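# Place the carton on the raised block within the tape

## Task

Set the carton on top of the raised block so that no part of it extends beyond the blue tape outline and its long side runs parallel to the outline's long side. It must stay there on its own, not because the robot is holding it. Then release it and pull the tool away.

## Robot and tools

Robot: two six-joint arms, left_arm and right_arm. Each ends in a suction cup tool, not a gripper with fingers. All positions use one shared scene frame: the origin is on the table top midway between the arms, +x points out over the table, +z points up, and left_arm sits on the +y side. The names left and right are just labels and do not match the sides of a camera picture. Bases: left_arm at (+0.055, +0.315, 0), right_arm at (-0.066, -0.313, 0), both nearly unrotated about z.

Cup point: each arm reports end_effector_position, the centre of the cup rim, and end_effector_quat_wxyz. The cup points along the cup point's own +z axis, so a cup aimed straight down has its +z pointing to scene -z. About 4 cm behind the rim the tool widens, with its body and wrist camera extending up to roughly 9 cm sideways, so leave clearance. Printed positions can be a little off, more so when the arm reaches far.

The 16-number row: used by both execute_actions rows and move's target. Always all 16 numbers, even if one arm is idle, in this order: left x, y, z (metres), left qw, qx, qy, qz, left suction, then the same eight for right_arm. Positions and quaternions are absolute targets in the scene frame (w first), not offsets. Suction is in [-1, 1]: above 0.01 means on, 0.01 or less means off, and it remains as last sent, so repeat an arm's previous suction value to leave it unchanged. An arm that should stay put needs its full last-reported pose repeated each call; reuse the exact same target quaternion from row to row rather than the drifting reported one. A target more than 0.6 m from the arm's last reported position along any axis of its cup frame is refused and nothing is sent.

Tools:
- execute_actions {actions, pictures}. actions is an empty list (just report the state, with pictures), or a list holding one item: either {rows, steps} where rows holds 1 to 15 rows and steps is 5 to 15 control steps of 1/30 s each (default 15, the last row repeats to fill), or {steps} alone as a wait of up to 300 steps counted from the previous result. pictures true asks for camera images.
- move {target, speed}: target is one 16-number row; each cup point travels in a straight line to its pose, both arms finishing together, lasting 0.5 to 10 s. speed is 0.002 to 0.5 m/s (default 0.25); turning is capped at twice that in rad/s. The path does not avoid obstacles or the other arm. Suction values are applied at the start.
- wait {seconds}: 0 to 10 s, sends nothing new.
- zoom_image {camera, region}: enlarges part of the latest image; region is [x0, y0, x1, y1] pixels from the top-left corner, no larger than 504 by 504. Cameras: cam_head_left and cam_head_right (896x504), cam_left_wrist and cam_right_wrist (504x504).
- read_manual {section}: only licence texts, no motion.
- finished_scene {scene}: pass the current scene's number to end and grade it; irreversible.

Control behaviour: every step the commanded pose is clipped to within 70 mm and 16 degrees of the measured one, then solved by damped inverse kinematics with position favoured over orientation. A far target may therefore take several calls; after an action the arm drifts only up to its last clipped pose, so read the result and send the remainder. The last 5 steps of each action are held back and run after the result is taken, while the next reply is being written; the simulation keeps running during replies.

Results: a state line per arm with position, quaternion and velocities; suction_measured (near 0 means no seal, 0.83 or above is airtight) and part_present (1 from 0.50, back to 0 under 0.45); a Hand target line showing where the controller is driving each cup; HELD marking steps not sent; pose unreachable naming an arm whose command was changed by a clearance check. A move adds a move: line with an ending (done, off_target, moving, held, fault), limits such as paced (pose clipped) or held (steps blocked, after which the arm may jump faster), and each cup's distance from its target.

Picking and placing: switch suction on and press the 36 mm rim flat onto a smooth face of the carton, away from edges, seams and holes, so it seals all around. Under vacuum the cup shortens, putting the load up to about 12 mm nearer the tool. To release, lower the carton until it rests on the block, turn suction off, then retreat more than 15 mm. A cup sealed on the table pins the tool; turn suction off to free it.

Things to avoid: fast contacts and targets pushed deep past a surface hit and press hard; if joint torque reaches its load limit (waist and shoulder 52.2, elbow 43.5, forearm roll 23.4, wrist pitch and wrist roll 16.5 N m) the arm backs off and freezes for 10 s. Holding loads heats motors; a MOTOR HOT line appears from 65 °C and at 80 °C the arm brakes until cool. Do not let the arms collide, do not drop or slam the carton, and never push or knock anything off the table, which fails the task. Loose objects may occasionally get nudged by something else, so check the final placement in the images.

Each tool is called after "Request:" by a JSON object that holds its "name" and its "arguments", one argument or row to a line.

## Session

Request:
{"name": "execute_actions", "arguments": {
  "actions": []
}}

Scene clock: 0.00 s of 5000.00 s.
left_arm: end_effector_position=(+0.6446, +0.2067, +0.2425) suction_measured=0.00 part_present=0 end_effector_quat_wxyz=(-0.002, -0.171, +0.985, +0.001) end_effector_velocity=(-0.000, -0.001, +0.000) end_effector_angular_velocity=(-0.001, +0.000, -0.001) | right_arm: end_effector_position=(+0.5352, -0.2956, +0.2440) suction_measured=0.00 part_present=0 end_effector_quat_wxyz=(+0.001, +0.246, +0.969, +0.001) end_effector_velocity=(+0.000, +0.000, +0.001) end_effector_angular_velocity=(+0.000, -0.001, -0.001)
Joint positions: left_arm=[ 0.002 -0.534 -1.291  0.    -0.762 -2.096] | right_arm=[ 0.002 -0.533 -1.295  0.001 -0.759 -1.044]
Joint velocities: left_arm=[-0.002  0.     0.    -0.001  0.    -0.   ] | right_arm=[0.    0.001 0.    0.001 0.    0.001]
Joint torques (N m, as the arm reports them, + toward a larger angle): no reading
Motor temperatures (°C, as the motors report them): left_arm=[27 27 28 29 31 32] | right_arm=[25 28 28 27 27 27]
Hand target (left_arm): +0.645, +0.207, +0.242; -0.002, -0.171, +0.985, +0.001
Hand target (right_arm): +0.535, -0.296, +0.244; +0.001, +0.246, +0.969, +0.001
camera_calibration (this result's frames):
cam_left_wrist: T_world_to_cam=[[0.316596, -0.94856, 0.000681077, 0.00652868], [-0.859925, -0.286709, 0.422288, 0.530719], [-0.400371, -0.13428, -0.906461, 0.589747], [0, 0, 0, 1]] pos_world=[0.690429, 0.237546, 0.310462]
cam_right_wrist: T_world_to_cam=[[-0.498645, -0.866578, 0.0198935, 0.0129864], [-0.75755, 0.446833, 0.475877, 0.444647], [-0.421273, 0.222223, -0.879287, 0.58786], [0, 0, 0, 1]] pos_world=[0.590968, -0.318066, 0.305042]

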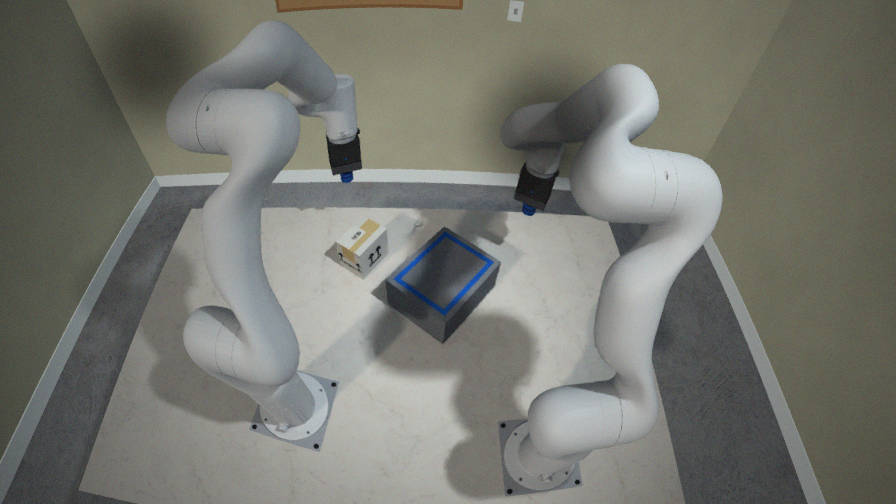

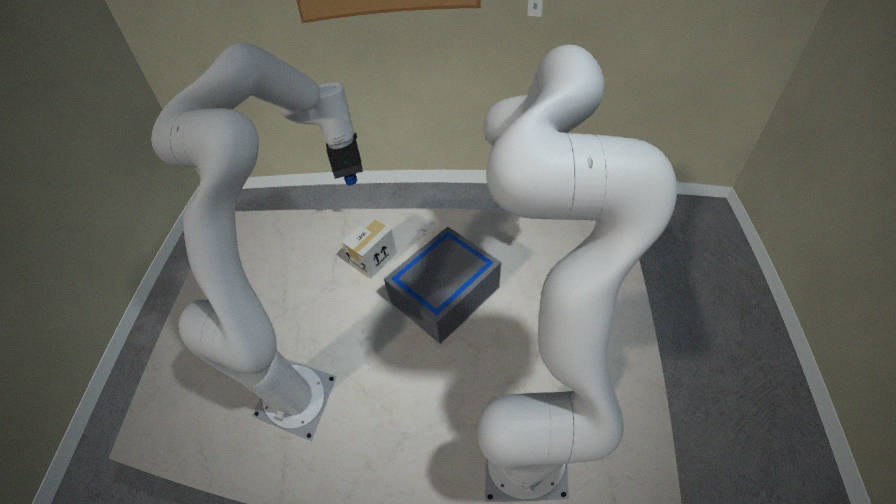

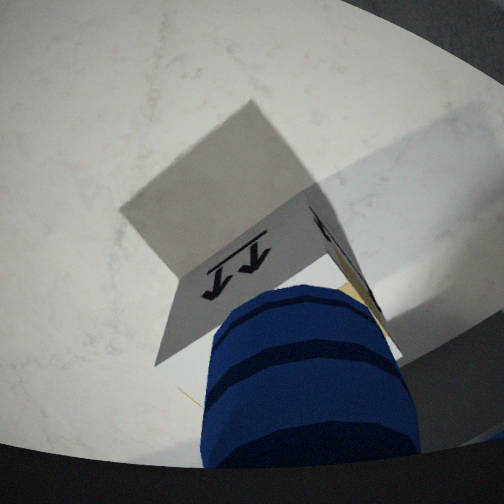

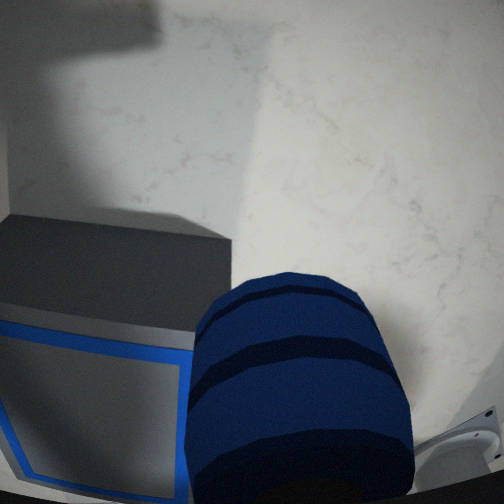

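Request:
{"name": "zoom_image", "arguments": {
  "camera": "cam_head_left",
  "region": [320, 200, 420, 300]
}}

Request:
{"name": "zoom_image", "arguments": {
  "camera": "cam_head_left",
  "region": [380, 220, 506, 346]
}}

Region (320, 200, 420, 300) of cam_head_left's 896x504 image, scaled by 5.040, with more detail than that image has.

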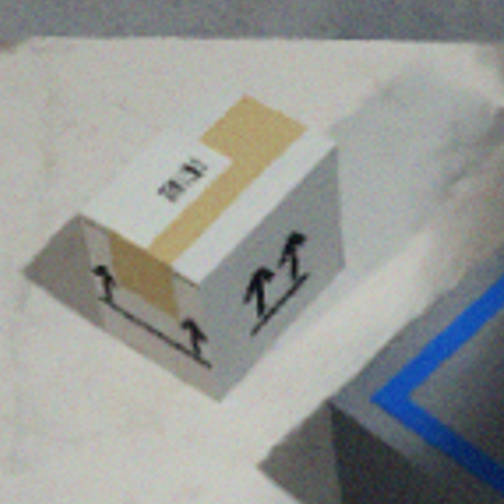

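Region (380, 220, 506, 346) of cam_head_left's 896x504 image, scaled by 4.000, with more detail than that image has.

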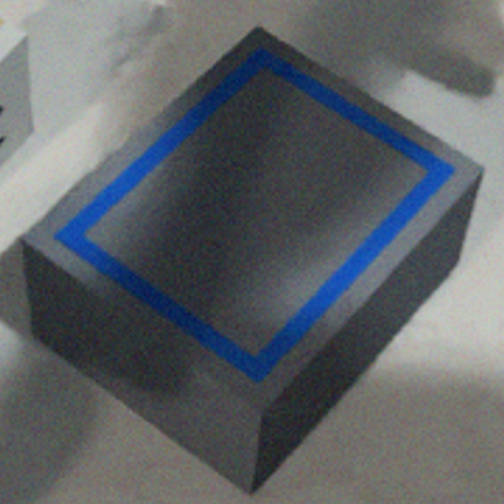

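Request:
{"name": "move", "arguments": {
  "target": [0.538,0.167,0.135,0,-0.171,0.985,0,0,0.5,-0.42,0.244,0,0.246,0.969,0,0],
  "speed": 0.3
}}

Request:
{"name": "execute_actions", "arguments": {
  "actions": [
    {"rows":[[0.538,0.167,0.133,0,-0.171,0.985,0,1,0.5,-0.42,0.244,0,0.246,0.969,0,0],[0.538,0.167,0.131,0,-0.171,0.985,0,1,0.5,-0.42,0.244,0,0.246,0.969,0,0],[0.538,0.167,0.128,0,-0.171,0.985,0,1,0.5,-0.42,0.244,0,0.246,0.969,0,0],[0.538,0.167,0.125,0,-0.171,0.985,0,1,0.5,-0.42,0.244,0,0.246,0.969,0,0],[0.538,0.167,0.122,0,-0.171,0.985,0,1,0.5,-0.42,0.244,0,0.246,0.969,0,0],[0.538,0.167,0.119,0,-0.171,0.985,0,1,0.5,-0.42,0.244,0,0.246,0.969,0,0],[0.538,0.167,0.117,0,-0.171,0.985,0,1,0.5,-0.42,0.244,0,0.246,0.969,0,0],[0.538,0.167,0.115,0,-0.171,0.985,0,1,0.5,-0.42,0.244,0,0.246,0.969,0,0],[0.538,0.167,0.113,0,-0.171,0.985,0,1,0.5,-0.42,0.244,0,0.246,0.969,0,0],[0.538,0.167,0.111,0,-0.171,0.985,0,1,0.5,-0.42,0.244,0,0.246,0.969,0,0],[0.538,0.167,0.109,0,-0.171,0.985,0,1,0.5,-0.42,0.244,0,0.246,0.969,0,0],[0.538,0.167,0.107,0,-0.171,0.985,0,1,0.5,-0.42,0.244,0,0.246,0.969,0,0],[0.538,0.167,0.105,0,-0.171,0.985,0,1,0.5,-0.42,0.244,0,0.246,0.969,0,0]],"steps":15}
  ]
}}

Request:
{"name": "execute_actions", "arguments": {
  "actions": [
    {"rows":[[0.538,0.167,0.105,0,-0.171,0.985,0,1,0.5,-0.42,0.244,0,0.246,0.969,0,0]],"steps":12}
  ],
  "pictures": true
}}

Scene clock: 2.67 s of 5000.00 s.
left_arm: end_effector_position=(+0.5381, +0.1671, +0.1355) suction_measured=0.00 part_present=0 end_effector_quat_wxyz=(-0.000, -0.171, +0.985, +0.000) end_effector_velocity=(-0.002, -0.002, -0.003) end_effector_angular_velocity=(+0.002, -0.001, -0.001) | right_arm: end_effector_position=(+0.5004, -0.4201, +0.2440) suction_measured=0.00 part_present=0 end_effector_quat_wxyz=(+0.000, +0.246, +0.969, -0.000) end_effector_velocity=(-0.000, -0.002, -0.001) end_effector_angular_velocity=(+0.003, +0.001, -0.001)
Joint positions: left_arm=[-0.114 -0.498 -0.943  0.    -0.445 -2.211] | right_arm=[-0.213 -0.478 -1.213 -0.001 -0.735 -1.259]
Joint velocities: left_arm=[-0.006 -0.001  0.006  0.004  0.008 -0.009] | right_arm=[-0.004 -0.001 -0.     0.004 -0.    -0.006]
Joint torques (N m, as the arm reports them, + toward a larger angle): left_arm=[ -3.79  35.35 -22.6   -1.86  -0.02   0.25] | right_arm=[  2.6   36.87 -18.92   1.82  -0.38  -0.14]
Motor temperatures (°C, as the motors report them): left_arm=[27 27 28 29 31 32] | right_arm=[25 28 28 27 27 27]
Hand target (left_arm): +0.538, +0.167, +0.135; +0.000, -0.171, +0.985, +0.000
Hand target (right_arm): +0.500, -0.420, +0.244; +0.000, +0.246, +0.969, -0.000
Off the commanded pose (left_arm): 0.000 m, 0 deg.
Off the commanded pose (right_arm): 0.000 m, 0 deg.
Kept back: nothing.
move: done
camera_calibration (this result's frames):
cam_left_wrist: T_world_to_cam=[[0.316485, -0.948593, 0.00276779, 0.00246954], [-0.861526, -0.286213, 0.41935, 0.474209], [-0.397, -0.135103, -0.907821, 0.443327], [0, 0, 0, 1]] pos_world=[0.583763, 0.197962, 0.203595]
cam_right_wrist: T_world_to_cam=[[-0.497787, -0.867005, 0.0225714, -0.113489], [-0.75676, 0.44691, 0.477059, 0.473287], [-0.4237, 0.220393, -0.878582, 0.601162], [0, 0, 0, 1]] pos_world=[0.556383, -0.442404, 0.304945]

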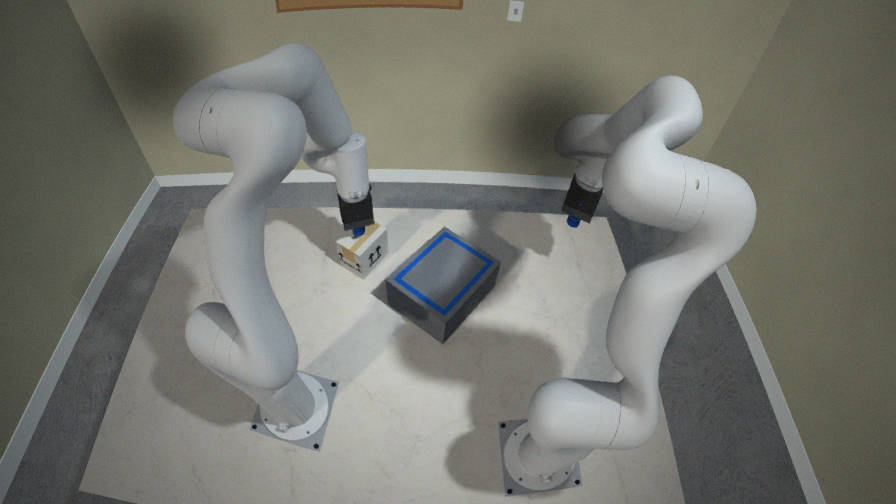

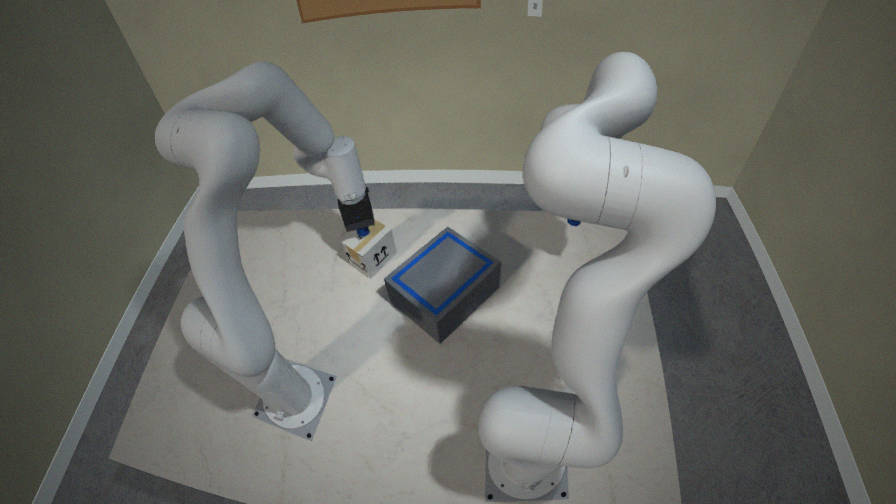

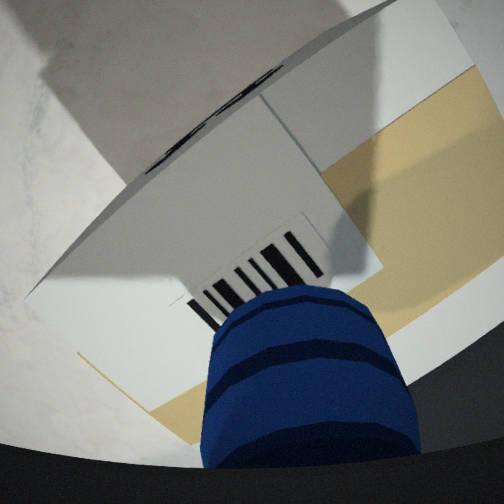

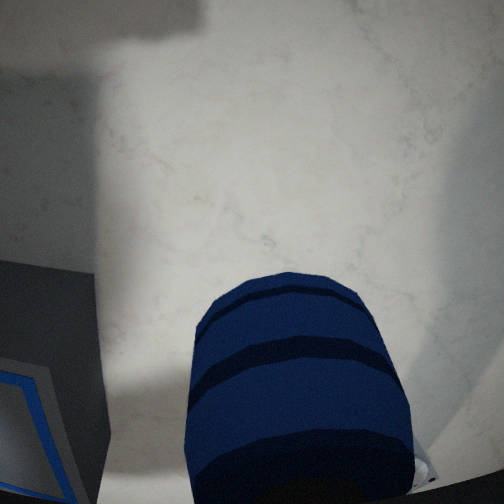

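Scene clock: 3.00 s of 5000.00 s.
left_arm: end_effector_position=(+0.5377, +0.1671, +0.1231) suction_measured=0.00 part_present=0 end_effector_quat_wxyz=(-0.000, -0.171, +0.985, +0.000) end_effector_velocity=(-0.003, +0.000, -0.065) end_effector_angular_velocity=(+0.001, +0.004, -0.001) | right_arm: end_effector_position=(+0.5000, -0.4200, +0.2440) suction_measured=0.00 part_present=0 end_effector_quat_wxyz=(+0.000, +0.246, +0.969, -0.000) end_effector_velocity=(-0.000, +0.000, +0.001) end_effector_angular_velocity=(-0.001, -0.000, +0.002)
Joint positions: left_arm=[-0.114 -0.521 -0.941  0.    -0.42  -2.212] | right_arm=[-0.213 -0.477 -1.212 -0.    -0.735 -1.26 ]
Joint velocities: left_arm=[-0.001 -0.124  0.009 -0.     0.128  0.001] | right_arm=[ 0.     0.002  0.001 -0.001 -0.    -0.001]
Joint torques (N m, as the arm reports them, + toward a larger angle): left_arm=[ -3.63  36.64 -21.94  -2.3    0.1    0.21] | right_arm=[  1.34  36.79 -18.75   1.76  -0.33   0.02]
Motor temperatures (°C, as the motors report them): left_arm=[27 27 28 29 31 32] | right_arm=[25 28 28 27 27 27]
Steps of this call (steps 1 to 10: the first 10 steps of this action). Readings (end_effector_position | what the end effector reports):
1: left_arm (+0.5381, +0.1670, +0.1354) | right_arm (+0.5004, -0.4202, +0.2440) | left_arm suction_measured=0.00 part_present=0 | right_arm suction_measured=0.00 part_present=0
2: left_arm (+0.5381, +0.1670, +0.1352) | right_arm (+0.5004, -0.4202, +0.2440) | left_arm suction_measured=0.00 part_present=0 | right_arm suction_measured=0.00 part_present=0
4: left_arm (+0.5382, +0.1670, +0.1341) | right_arm (+0.5002, -0.4202, +0.2440) | left_arm suction_measured=0.00 part_present=0 | right_arm suction_measured=0.00 part_present=0
8: left_arm (+0.5379, +0.1670, +0.1275) | right_arm (+0.5001, -0.4201, +0.2440) | left_arm suction_measured=0.00 part_present=0 | right_arm suction_measured=0.00 part_present=0
10: the state above

Scene clock: 3.40 s of 5000.00 s.
left_arm: end_effector_position=(+0.5374, +0.1672, +0.1059) suction_measured=0.76 part_present=1 end_effector_quat_wxyz=(-0.001, -0.171, +0.985, +0.000) end_effector_velocity=(+0.007, -0.002, -0.007) end_effector_angular_velocity=(-0.006, -0.017, +0.001) | right_arm: end_effector_position=(+0.5000, -0.4200, +0.2440) suction_measured=0.00 part_present=0 end_effector_quat_wxyz=(+0.000, +0.246, +0.969, -0.000) end_effector_velocity=(+0.000, +0.000, +0.000) end_effector_angular_velocity=(+0.000, -0.001, +0.001)
Joint positions: left_arm=[-0.114 -0.555 -0.94  -0.    -0.386 -2.211] | right_arm=[-0.213 -0.477 -1.212  0.    -0.735 -1.26 ]
Joint velocities: left_arm=[ 0.    -0.019 -0.008 -0.001  0.029 -0.   ] | right_arm=[-0.     0.     0.     0.     0.    -0.001]
Joint torques (N m, as the arm reports them, + toward a larger angle): left_arm=[ -4.61  42.81 -24.3   -2.29   0.15   0.29] | right_arm=[  1.61  38.06 -18.38   2.28  -0.38   0.  ]
Motor temperatures (°C, as the motors report them): left_arm=[27 27 28 29 31 32] | right_arm=[25 28 28 27 27 27]
Off your previous action's commanded pose (left_arm): 0.008 m, 0 deg at its last step (step 5 of this call).
Off your previous action's commanded pose (right_arm): 0.000 m, 0 deg at its last step (step 5 of this call).
Steps of this call (steps 1 to 5: the last 5 steps of your previous action; steps 6 to 12: the first 7 steps of this action). Readings (end_effector_position | what the end effector reports):
6: left_arm (+0.5372, +0.1672, +0.1107) | right_arm (+0.5000, -0.4200, +0.2440) | left_arm suction_measured=0.30 part_present=0 | right_arm suction_measured=0.00 part_present=0
7: left_arm (+0.5370, +0.1673, +0.1091) | right_arm (+0.5000, -0.4200, +0.2440) | left_arm suction_measured=0.36 part_present=0 | right_arm suction_measured=0.00 part_present=0
9: left_arm (+0.5373, +0.1672, +0.1073) | right_arm (+0.5000, -0.4200, +0.2440) | left_arm suction_measured=0.56 part_present=1 | right_arm suction_measured=0.00 part_present=0
12: the state above
camera_calibration (this result's frames):
cam_left_wrist: T_world_to_cam=[[0.316585, -0.948562, 0.00210976, 0.00292116], [-0.861002, -0.286427, 0.42028, 0.485667], [-0.398057, -0.134871, -0.907392, 0.416676], [0, 0, 0, 1]] pos_world=[0.583096, 0.198076, 0.173966]
cam_right_wrist: T_world_to_cam=[[-0.497834, -0.866993, 0.02199, -0.113401], [-0.756686, 0.446605, 0.477463, 0.472667], [-0.423778, 0.221058, -0.878377, 0.601234], [0, 0, 0, 1]] pos_world=[0.555995, -0.442321, 0.304923]

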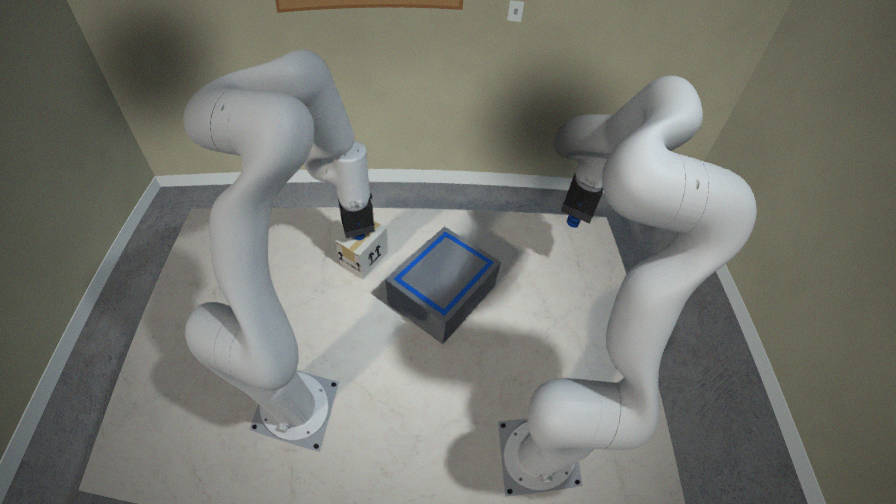

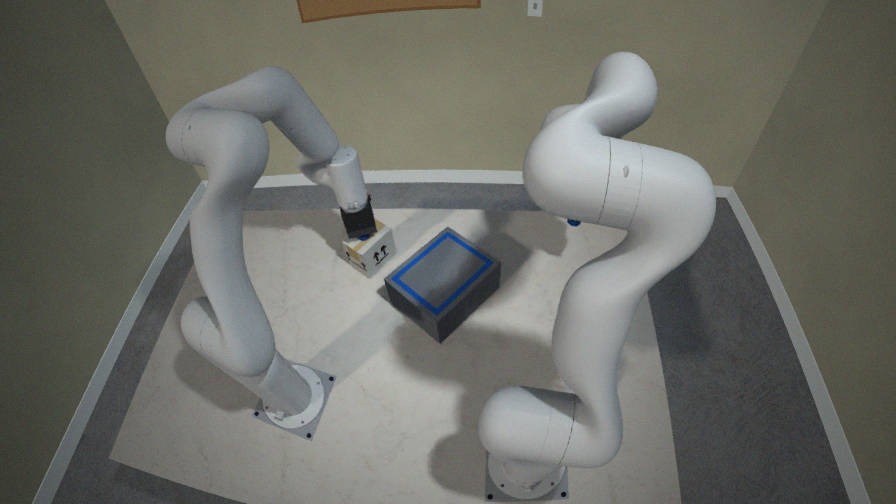

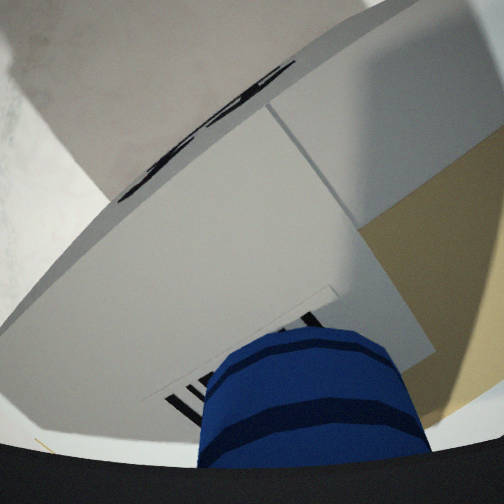

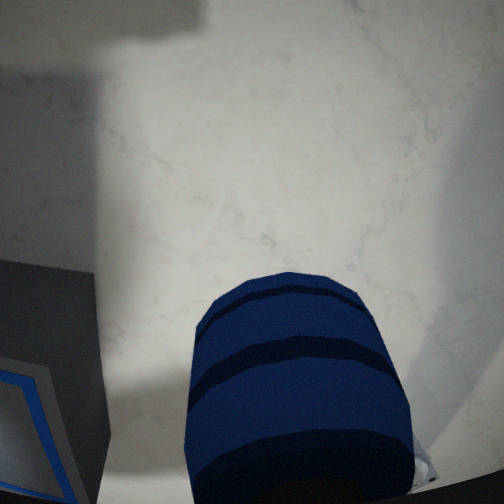

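Request:
{"name": "move", "arguments": {
  "target": [0.52,0.135,0.255,0,-0.171,0.985,0,1,0.5,-0.42,0.244,0,0.246,0.969,0,0],
  "speed": 0.25
}}

Request:
{"name": "move", "arguments": {
  "target": [0.411,-0.072,0.24,0,-0.119,0.993,0,1,0.5,-0.42,0.244,0,0.246,0.969,0,0],
  "speed": 0.28
}}

Request:
{"name": "move", "arguments": {
  "target": [0.411,-0.072,0.223,0,-0.119,0.993,0,1,0.5,-0.42,0.244,0,0.246,0.969,0,0],
  "speed": 0.04
}}

Scene clock: 5.00 s of 5000.00 s.
left_arm: end_effector_position=(+0.5203, +0.1351, +0.2547) suction_measured=0.88 part_present=1 end_effector_quat_wxyz=(+0.000, -0.171, +0.985, +0.000) end_effector_velocity=(-0.000, +0.001, +0.002) end_effector_angular_velocity=(+0.000, +0.001, +0.002) | right_arm: end_effector_position=(+0.5000, -0.4200, +0.2440) suction_measured=0.00 part_present=0 end_effector_quat_wxyz=(+0.000, +0.246, +0.969, -0.000) end_effector_velocity=(+0.000, -0.000, -0.001) end_effector_angular_velocity=(-0.000, -0.000, +0.001)
Joint positions: left_arm=[-0.186 -0.289 -0.982  0.001 -0.693 -2.284] | right_arm=[-0.213 -0.477 -1.212  0.    -0.735 -1.26 ]
Joint velocities: left_arm=[ 0.001  0.003 -0.001  0.    -0.005 -0.001] | right_arm=[-0.    -0.002 -0.     0.     0.002 -0.001]
Joint torques (N m, as the arm reports them, + toward a larger angle): left_arm=[ -4.29  33.61 -28.5   -1.97   0.11   0.22] | right_arm=[  0.8   37.61 -19.01   2.28  -0.33  -0.01]
Motor temperatures (°C, as the motors report them): left_arm=[27 27 28 29 31 32] | right_arm=[25 28 28 27 27 27]
Hand target (left_arm): +0.520, +0.135, +0.255; +0.000, -0.171, +0.985, +0.000
Hand target (right_arm): +0.500, -0.420, +0.244; -0.000, +0.246, +0.969, -0.000
Off your previous action's commanded pose (left_arm): 0.000 m, 0 deg at its last step (step 5 of this call).
Off your previous action's commanded pose (right_arm): 0.000 m, 0 deg at its last step (step 5 of this call).
Off the commanded pose (left_arm): 0.000 m, 0 deg.
Off the commanded pose (right_arm): 0.000 m, 0 deg.
Kept back: nothing.
move: done
camera_calibration (this result's frames):
cam_left_wrist: T_world_to_cam=[[0.316673, -0.948532, 0.00241504, -0.022593], [-0.861458, -0.286536, 0.41927, 0.39973], [-0.396999, -0.134852, -0.907858, 0.540102], [0, 0, 0, 1]] pos_world=[0.565925, 0.165941, 0.322795]
cam_right_wrist: T_world_to_cam=[[-0.497835, -0.866993, 0.0219865, -0.1134], [-0.756686, 0.446604, 0.477464, 0.472665], [-0.423777, 0.221061, -0.878376, 0.601234], [0, 0, 0, 1]] pos_world=[0.555993, -0.44232, 0.304923]

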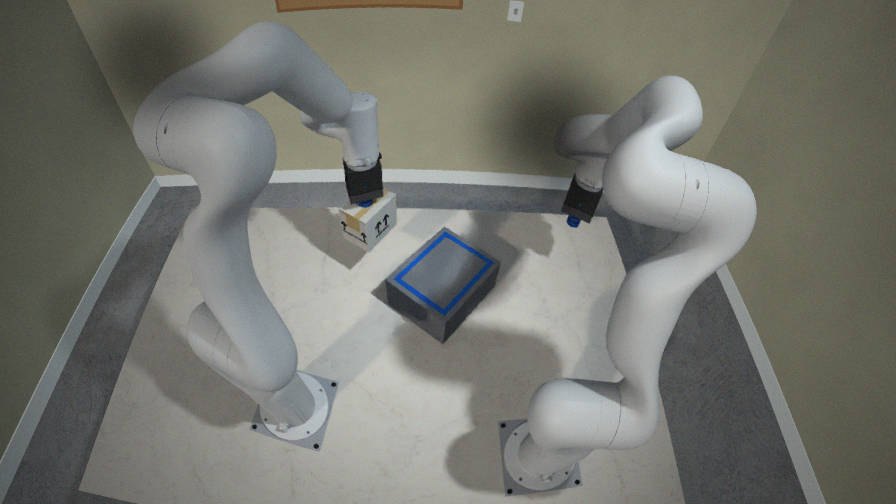

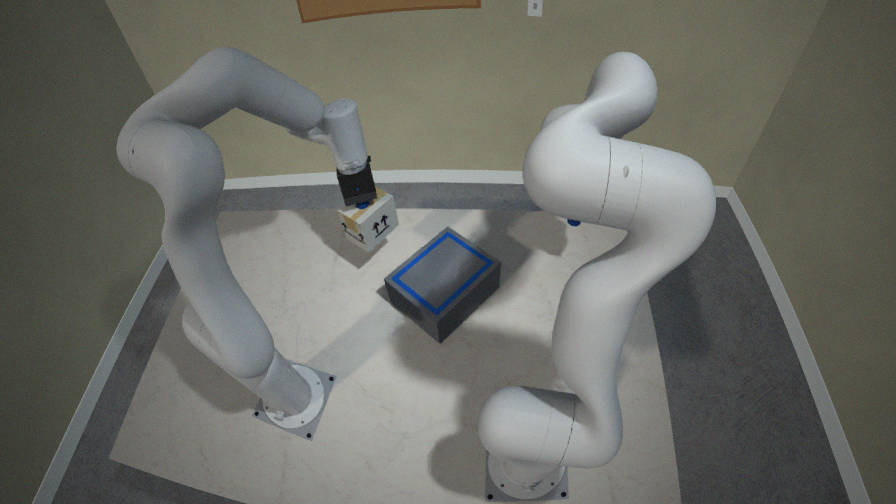

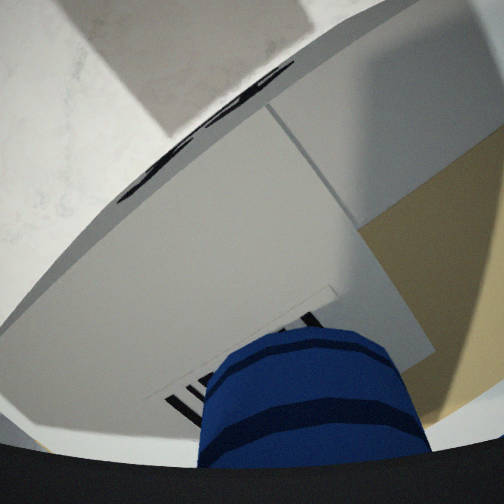

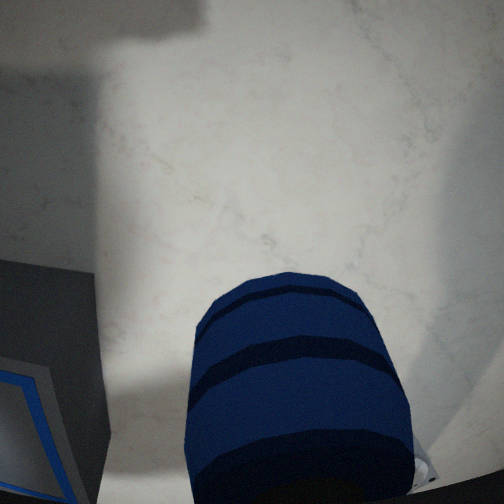

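Scene clock: 6.60 s of 5000.00 s.
left_arm: end_effector_position=(+0.4116, -0.0716, +0.2400) suction_measured=0.88 part_present=1 end_effector_quat_wxyz=(+0.001, -0.119, +0.993, +0.001) end_effector_velocity=(+0.000, -0.003, +0.000) end_effector_angular_velocity=(-0.000, -0.002, -0.000) | right_arm: end_effector_position=(+0.5000, -0.4200, +0.2440) suction_measured=0.00 part_present=0 end_effector_quat_wxyz=(-0.000, +0.246, +0.969, -0.000) end_effector_velocity=(+0.001, -0.000, +0.001) end_effector_angular_velocity=(-0.001, -0.003, -0.000)
Joint positions: left_arm=[-0.643 -0.37  -1.051  0.003 -0.681 -2.638] | right_arm=[-0.213 -0.477 -1.212  0.    -0.735 -1.26 ]
Joint velocities: left_arm=[-0.004 -0.004 -0.005  0.001 -0.    -0.005] | right_arm=[ 0.     0.002 -0.    -0.     0.001  0.001]
Joint torques (N m, as the arm reports them, + toward a larger angle): left_arm=[ -4.27  37.64 -28.13  -2.28   0.04   0.29] | right_arm=[  2.1   38.44 -19.04   2.09  -0.24  -0.02]
Motor temperatures (°C, as the motors report them): left_arm=[27 27 28 29 31 32] | right_arm=[25 28 28 27 27 27]
Hand target (left_arm): +0.412, -0.072, +0.240; +0.001, -0.119, +0.993, +0.001
Hand target (right_arm): +0.500, -0.420, +0.244; +0.000, +0.246, +0.969, -0.000
Off the commanded pose (left_arm): 0.001 m, 0 deg.
Off the commanded pose (right_arm): 0.000 m, 0 deg.
Kept back: nothing.
move: done
camera_calibration (this result's frames):
cam_left_wrist: T_world_to_cam=[[0.215333, -0.976539, 0.00183984, -0.144314], [-0.887222, -0.19485, 0.418175, 0.270479], [-0.408006, -0.0916792, -0.908365, 0.463537], [0, 0, 0, 1]] pos_world=[0.460176, -0.0457287, 0.308219]
cam_right_wrist: T_world_to_cam=[[-0.497835, -0.866993, 0.0219865, -0.1134], [-0.756686, 0.446604, 0.477464, 0.472665], [-0.423777, 0.221061, -0.878376, 0.601234], [0, 0, 0, 1]] pos_world=[0.555993, -0.44232, 0.304923]

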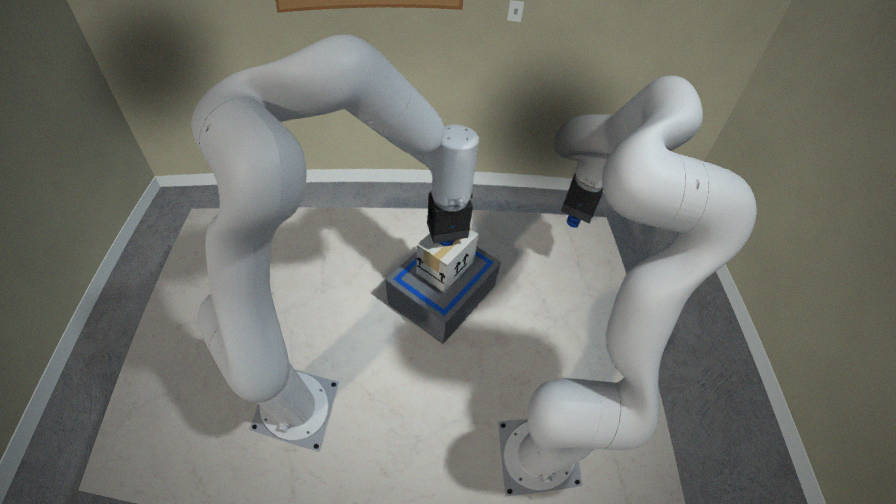

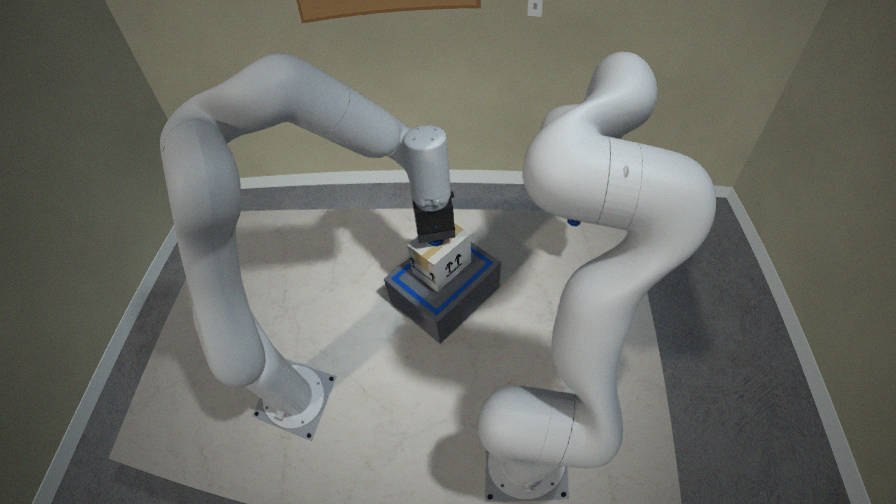

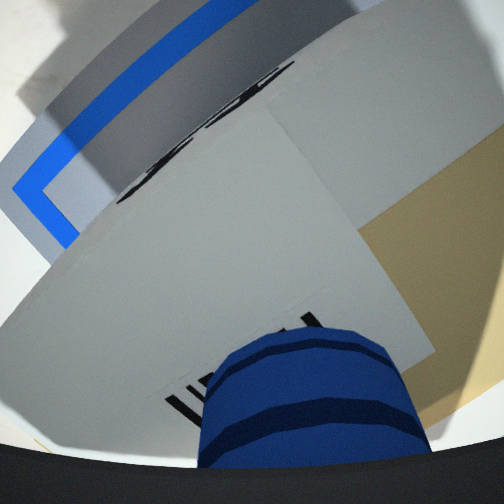

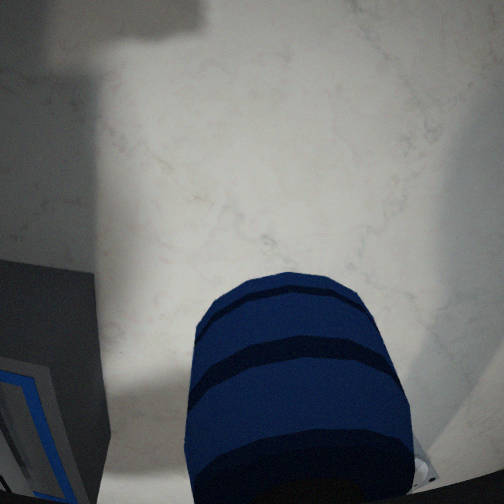

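Scene clock: 7.47 s of 5000.00 s.
left_arm: end_effector_position=(+0.4110, -0.0720, +0.2234) suction_measured=0.88 part_present=1 end_effector_quat_wxyz=(+0.000, -0.119, +0.993, -0.000) end_effector_velocity=(-0.000, -0.001, -0.002) end_effector_angular_velocity=(-0.001, -0.000, -0.001) | right_arm: end_effector_position=(+0.5000, -0.4200, +0.2440) suction_measured=0.00 part_present=0 end_effector_quat_wxyz=(-0.000, +0.246, +0.969, -0.000) end_effector_velocity=(+0.000, -0.000, -0.000) end_effector_angular_velocity=(-0.001, -0.001, +0.002)
Joint positions: left_arm=[-0.644 -0.393 -1.039  0.    -0.646 -2.636] | right_arm=[-0.213 -0.477 -1.212  0.    -0.735 -1.26 ]
Joint velocities: left_arm=[-0.002 -0.004  0.001 -0.001  0.006  0.   ] | right_arm=[ 0.    -0.     0.    -0.001  0.001 -0.001]
Joint torques (N m, as the arm reports them, + toward a larger angle): left_arm=[ -4.11  38.45 -27.85  -2.17   0.19   0.23] | right_arm=[  2.09  38.09 -18.63   1.96  -0.38  -0.02]
Motor temperatures (°C, as the motors report them): left_arm=[27 27 28 29 31 32] | right_arm=[25 28 28 27 27 27]
Hand target (left_arm): +0.411, -0.072, +0.223; -0.000, -0.119, +0.993, -0.000
Hand target (right_arm): +0.500, -0.420, +0.244; +0.000, +0.246, +0.969, +0.000
Off the commanded pose (left_arm): 0.000 m, 0 deg.
Off the commanded pose (right_arm): 0.000 m, 0 deg.
Kept back: nothing.
move: done
camera_calibration (this result's frames):
cam_left_wrist: T_world_to_cam=[[0.215176, -0.976571, 0.00286535, -0.144691], [-0.886838, -0.194174, 0.419303, 0.276437], [-0.408923, -0.0927649, -0.907842, 0.448301], [0, 0, 0, 1]] pos_world=[0.459609, -0.0460379, 0.29149]
cam_right_wrist: T_world_to_cam=[[-0.497835, -0.866993, 0.0219865, -0.1134], [-0.756686, 0.446604, 0.477464, 0.472665], [-0.423777, 0.221061, -0.878376, 0.601234], [0, 0, 0, 1]] pos_world=[0.555993, -0.44232, 0.304923]

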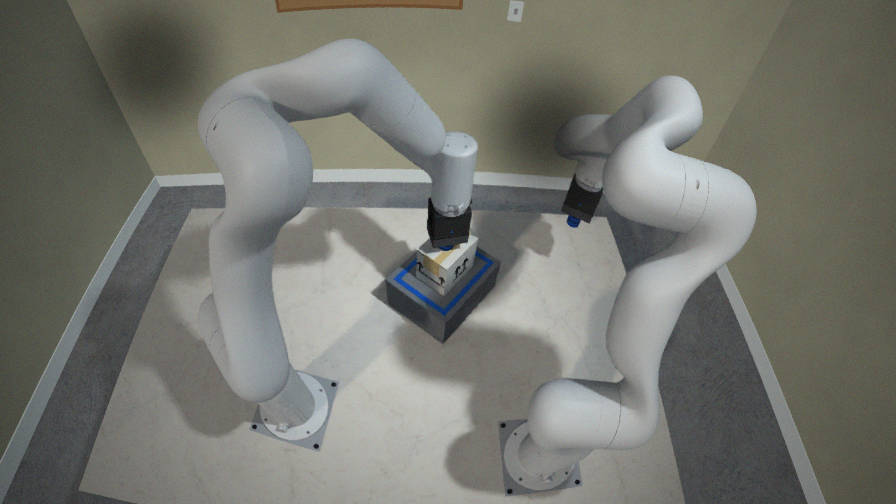

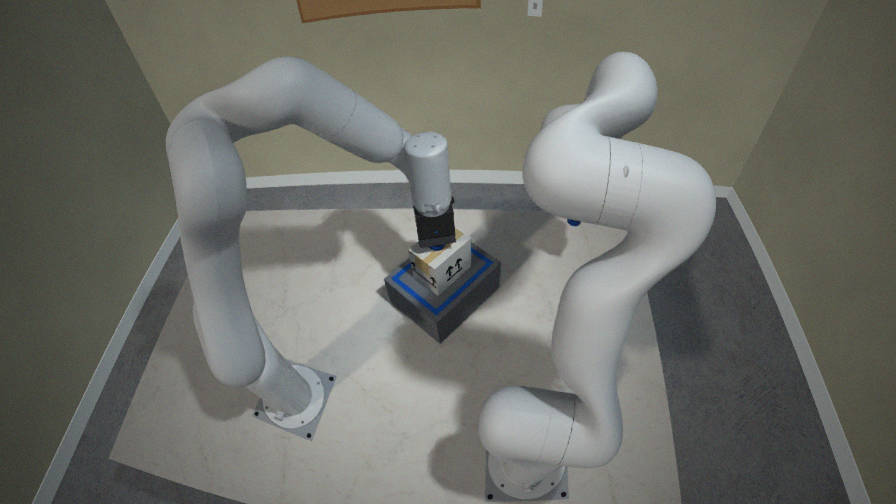

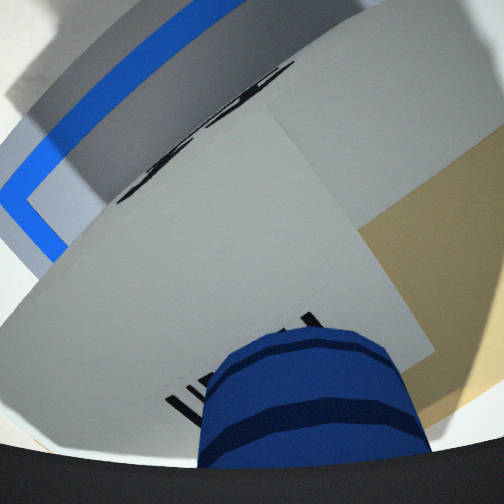

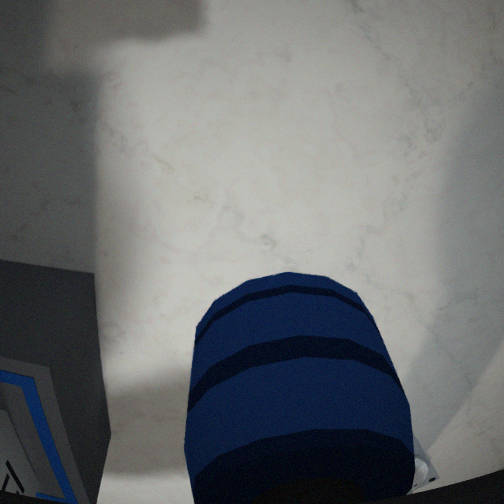

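Request:
{"name": "execute_actions", "arguments": {
  "actions": [
    {"rows":[[0.411,-0.072,0.2205,0,-0.119,0.993,0,1,0.5,-0.42,0.244,0,0.246,0.969,0,0]],"steps":15}
  ]
}}

Scene clock: 7.90 s of 5000.00 s.
left_arm: end_effector_position=(+0.4111, -0.0721, +0.2216) suction_measured=0.88 part_present=1 end_effector_quat_wxyz=(-0.000, -0.119, +0.993, +0.000) end_effector_velocity=(-0.001, -0.000, -0.001) end_effector_angular_velocity=(+0.000, +0.000, -0.002) | right_arm: end_effector_position=(+0.5000, -0.4200, +0.2440) suction_measured=0.00 part_present=0 end_effector_quat_wxyz=(-0.000, +0.246, +0.969, -0.000) end_effector_velocity=(-0.000, -0.000, -0.001) end_effector_angular_velocity=(-0.000, +0.002, +0.001)
Joint positions: left_arm=[-0.644 -0.396 -1.038  0.    -0.642 -2.636] | right_arm=[-0.213 -0.477 -1.212  0.    -0.735 -1.26 ]
Joint velocities: left_arm=[-0.001 -0.002  0.001  0.     0.003  0.001] | right_arm=[ 0.    -0.002 -0.    -0.001  0.    -0.   ]
Joint torques (N m, as the arm reports them, + toward a larger angle): left_arm=[ -3.94  27.8  -23.55  -2.12   1.29   0.22] | right_arm=[  1.09  37.1  -19.37   1.66  -0.44   0.03]
Motor temperatures (°C, as the motors report them): left_arm=[27 27 29 29 31 32] | right_arm=[25 28 28 27 27 27]
Steps of this call (steps 1 to 3: nothing new was sent; steps 4 to 13: the first 10 steps of this action). Readings (end_effector_position | what the end effector reports):
4: left_arm (+0.4110, -0.0720, +0.2231) | right_arm (+0.5000, -0.4200, +0.2440) | left_arm suction_measured=0.88 part_present=1 | right_arm suction_measured=0.00 part_present=0
5: left_arm (+0.4110, -0.0720, +0.2230) | right_arm (+0.5000, -0.4200, +0.2440) | left_arm suction_measured=0.88 part_present=1 | right_arm suction_measured=0.00 part_present=0
7: left_arm (+0.4110, -0.0720, +0.2223) | right_arm (+0.5000, -0.4200, +0.2440) | left_arm suction_measured=0.88 part_present=1 | right_arm suction_measured=0.00 part_present=0
11: left_arm (+0.4110, -0.0721, +0.2217) | right_arm (+0.5000, -0.4200, +0.2440) | left_arm suction_measured=0.88 part_present=1 | right_arm suction_measured=0.00 part_present=0
13: the state above

Request:
{"name": "move", "arguments": {
  "target": [0.411,-0.072,0.35,0,-0.119,0.993,0,0,0.5,-0.42,0.244,0,0.246,0.969,0,0],
  "speed": 0.25
}}

Scene clock: 9.37 s of 5000.00 s.
left_arm: end_effector_position=(+0.4111, -0.0721, +0.3496) suction_measured=0.00 part_present=0 end_effector_quat_wxyz=(-0.000, -0.119, +0.993, +0.000) end_effector_velocity=(-0.000, -0.001, +0.003) end_effector_angular_velocity=(-0.001, -0.000, -0.001) | right_arm: end_effector_position=(+0.5000, -0.4200, +0.2440) suction_measured=0.00 part_present=0 end_effector_quat_wxyz=(-0.000, +0.246, +0.969, -0.000) end_effector_velocity=(-0.000, +0.000, -0.001) end_effector_angular_velocity=(-0.000, +0.001, +0.000)
Joint positions: left_arm=[-0.644 -0.251 -1.165  0.    -0.914 -2.636] | right_arm=[-0.213 -0.477 -1.212  0.    -0.735 -1.26 ]
Joint velocities: left_arm=[-0.001  0.002 -0.005 -0.001 -0.006 -0.   ] | right_arm=[ 0.    -0.001  0.    -0.     0.     0.   ]
Joint torques (N m, as the arm reports them, + toward a larger angle): left_arm=[ -4.41  30.33 -27.31  -2.24   0.01   0.26] | right_arm=[  2.05  37.58 -18.8    2.11  -0.4   -0.08]
Motor temperatures (°C, as the motors report them): left_arm=[27 27 29 29 31 32] | right_arm=[25 28 28 27 27 27]
Hand target (left_arm): +0.411, -0.072, +0.350; +0.000, -0.119, +0.993, +0.000
Hand target (right_arm): +0.500, -0.420, +0.244; +0.000, +0.246, +0.969, +0.000
Off your previous action's commanded pose (left_arm): 0.001 m, 0 deg at its last step (step 5 of this call).
Off your previous action's commanded pose (right_arm): 0.000 m, 0 deg at its last step (step 5 of this call).
Off the commanded pose (left_arm): 0.000 m, 0 deg.
Off the commanded pose (right_arm): 0.000 m, 0 deg.
Kept back: nothing.
move: done
camera_calibration (this result's frames):
cam_left_wrist: T_world_to_cam=[[0.215276, -0.97655, 0.00265682, -0.145169], [-0.886781, -0.194346, 0.419344, 0.223533], [-0.408994, -0.0926307, -0.907824, 0.563003], [0, 0, 0, 1]] pos_world=[0.459741, -0.0461702, 0.417756]
cam_right_wrist: T_world_to_cam=[[-0.497835, -0.866993, 0.0219865, -0.1134], [-0.756686, 0.446604, 0.477464, 0.472665], [-0.423777, 0.221061, -0.878376, 0.601234], [0, 0, 0, 1]] pos_world=[0.555993, -0.44232, 0.304923]

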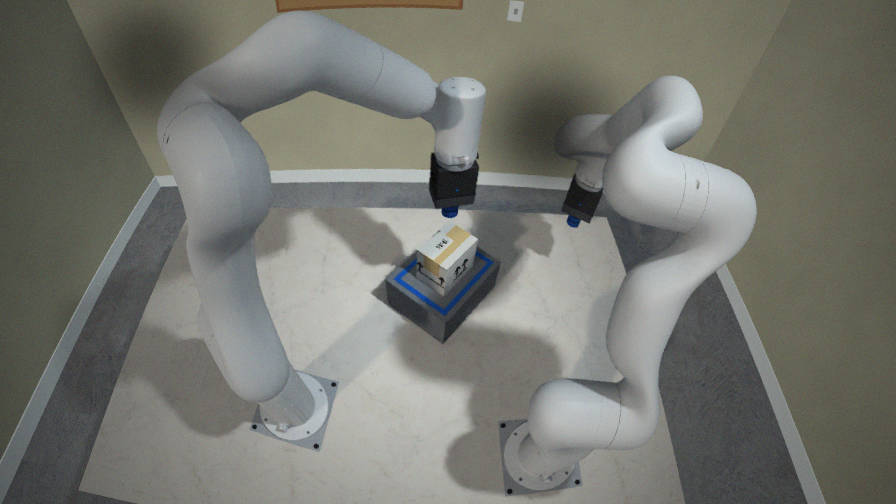

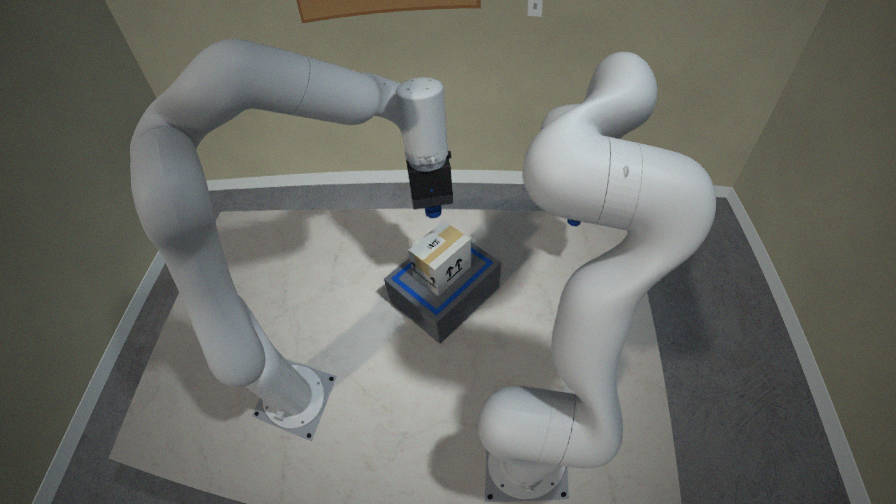

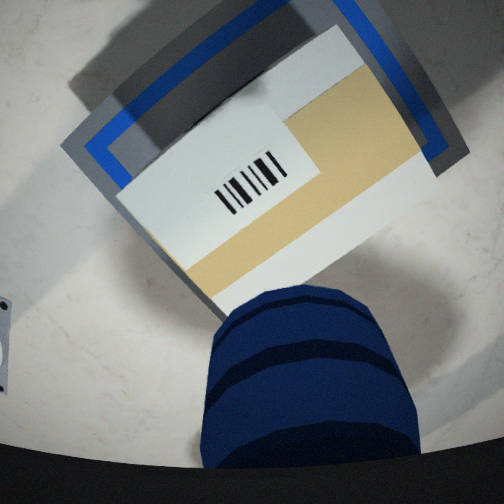

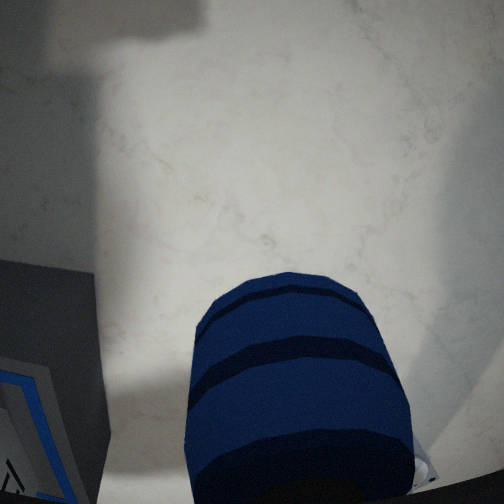

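Request:
{"name": "finished_scene", "arguments": {
  "scene": 2
}}

The scene is finished: the task was done.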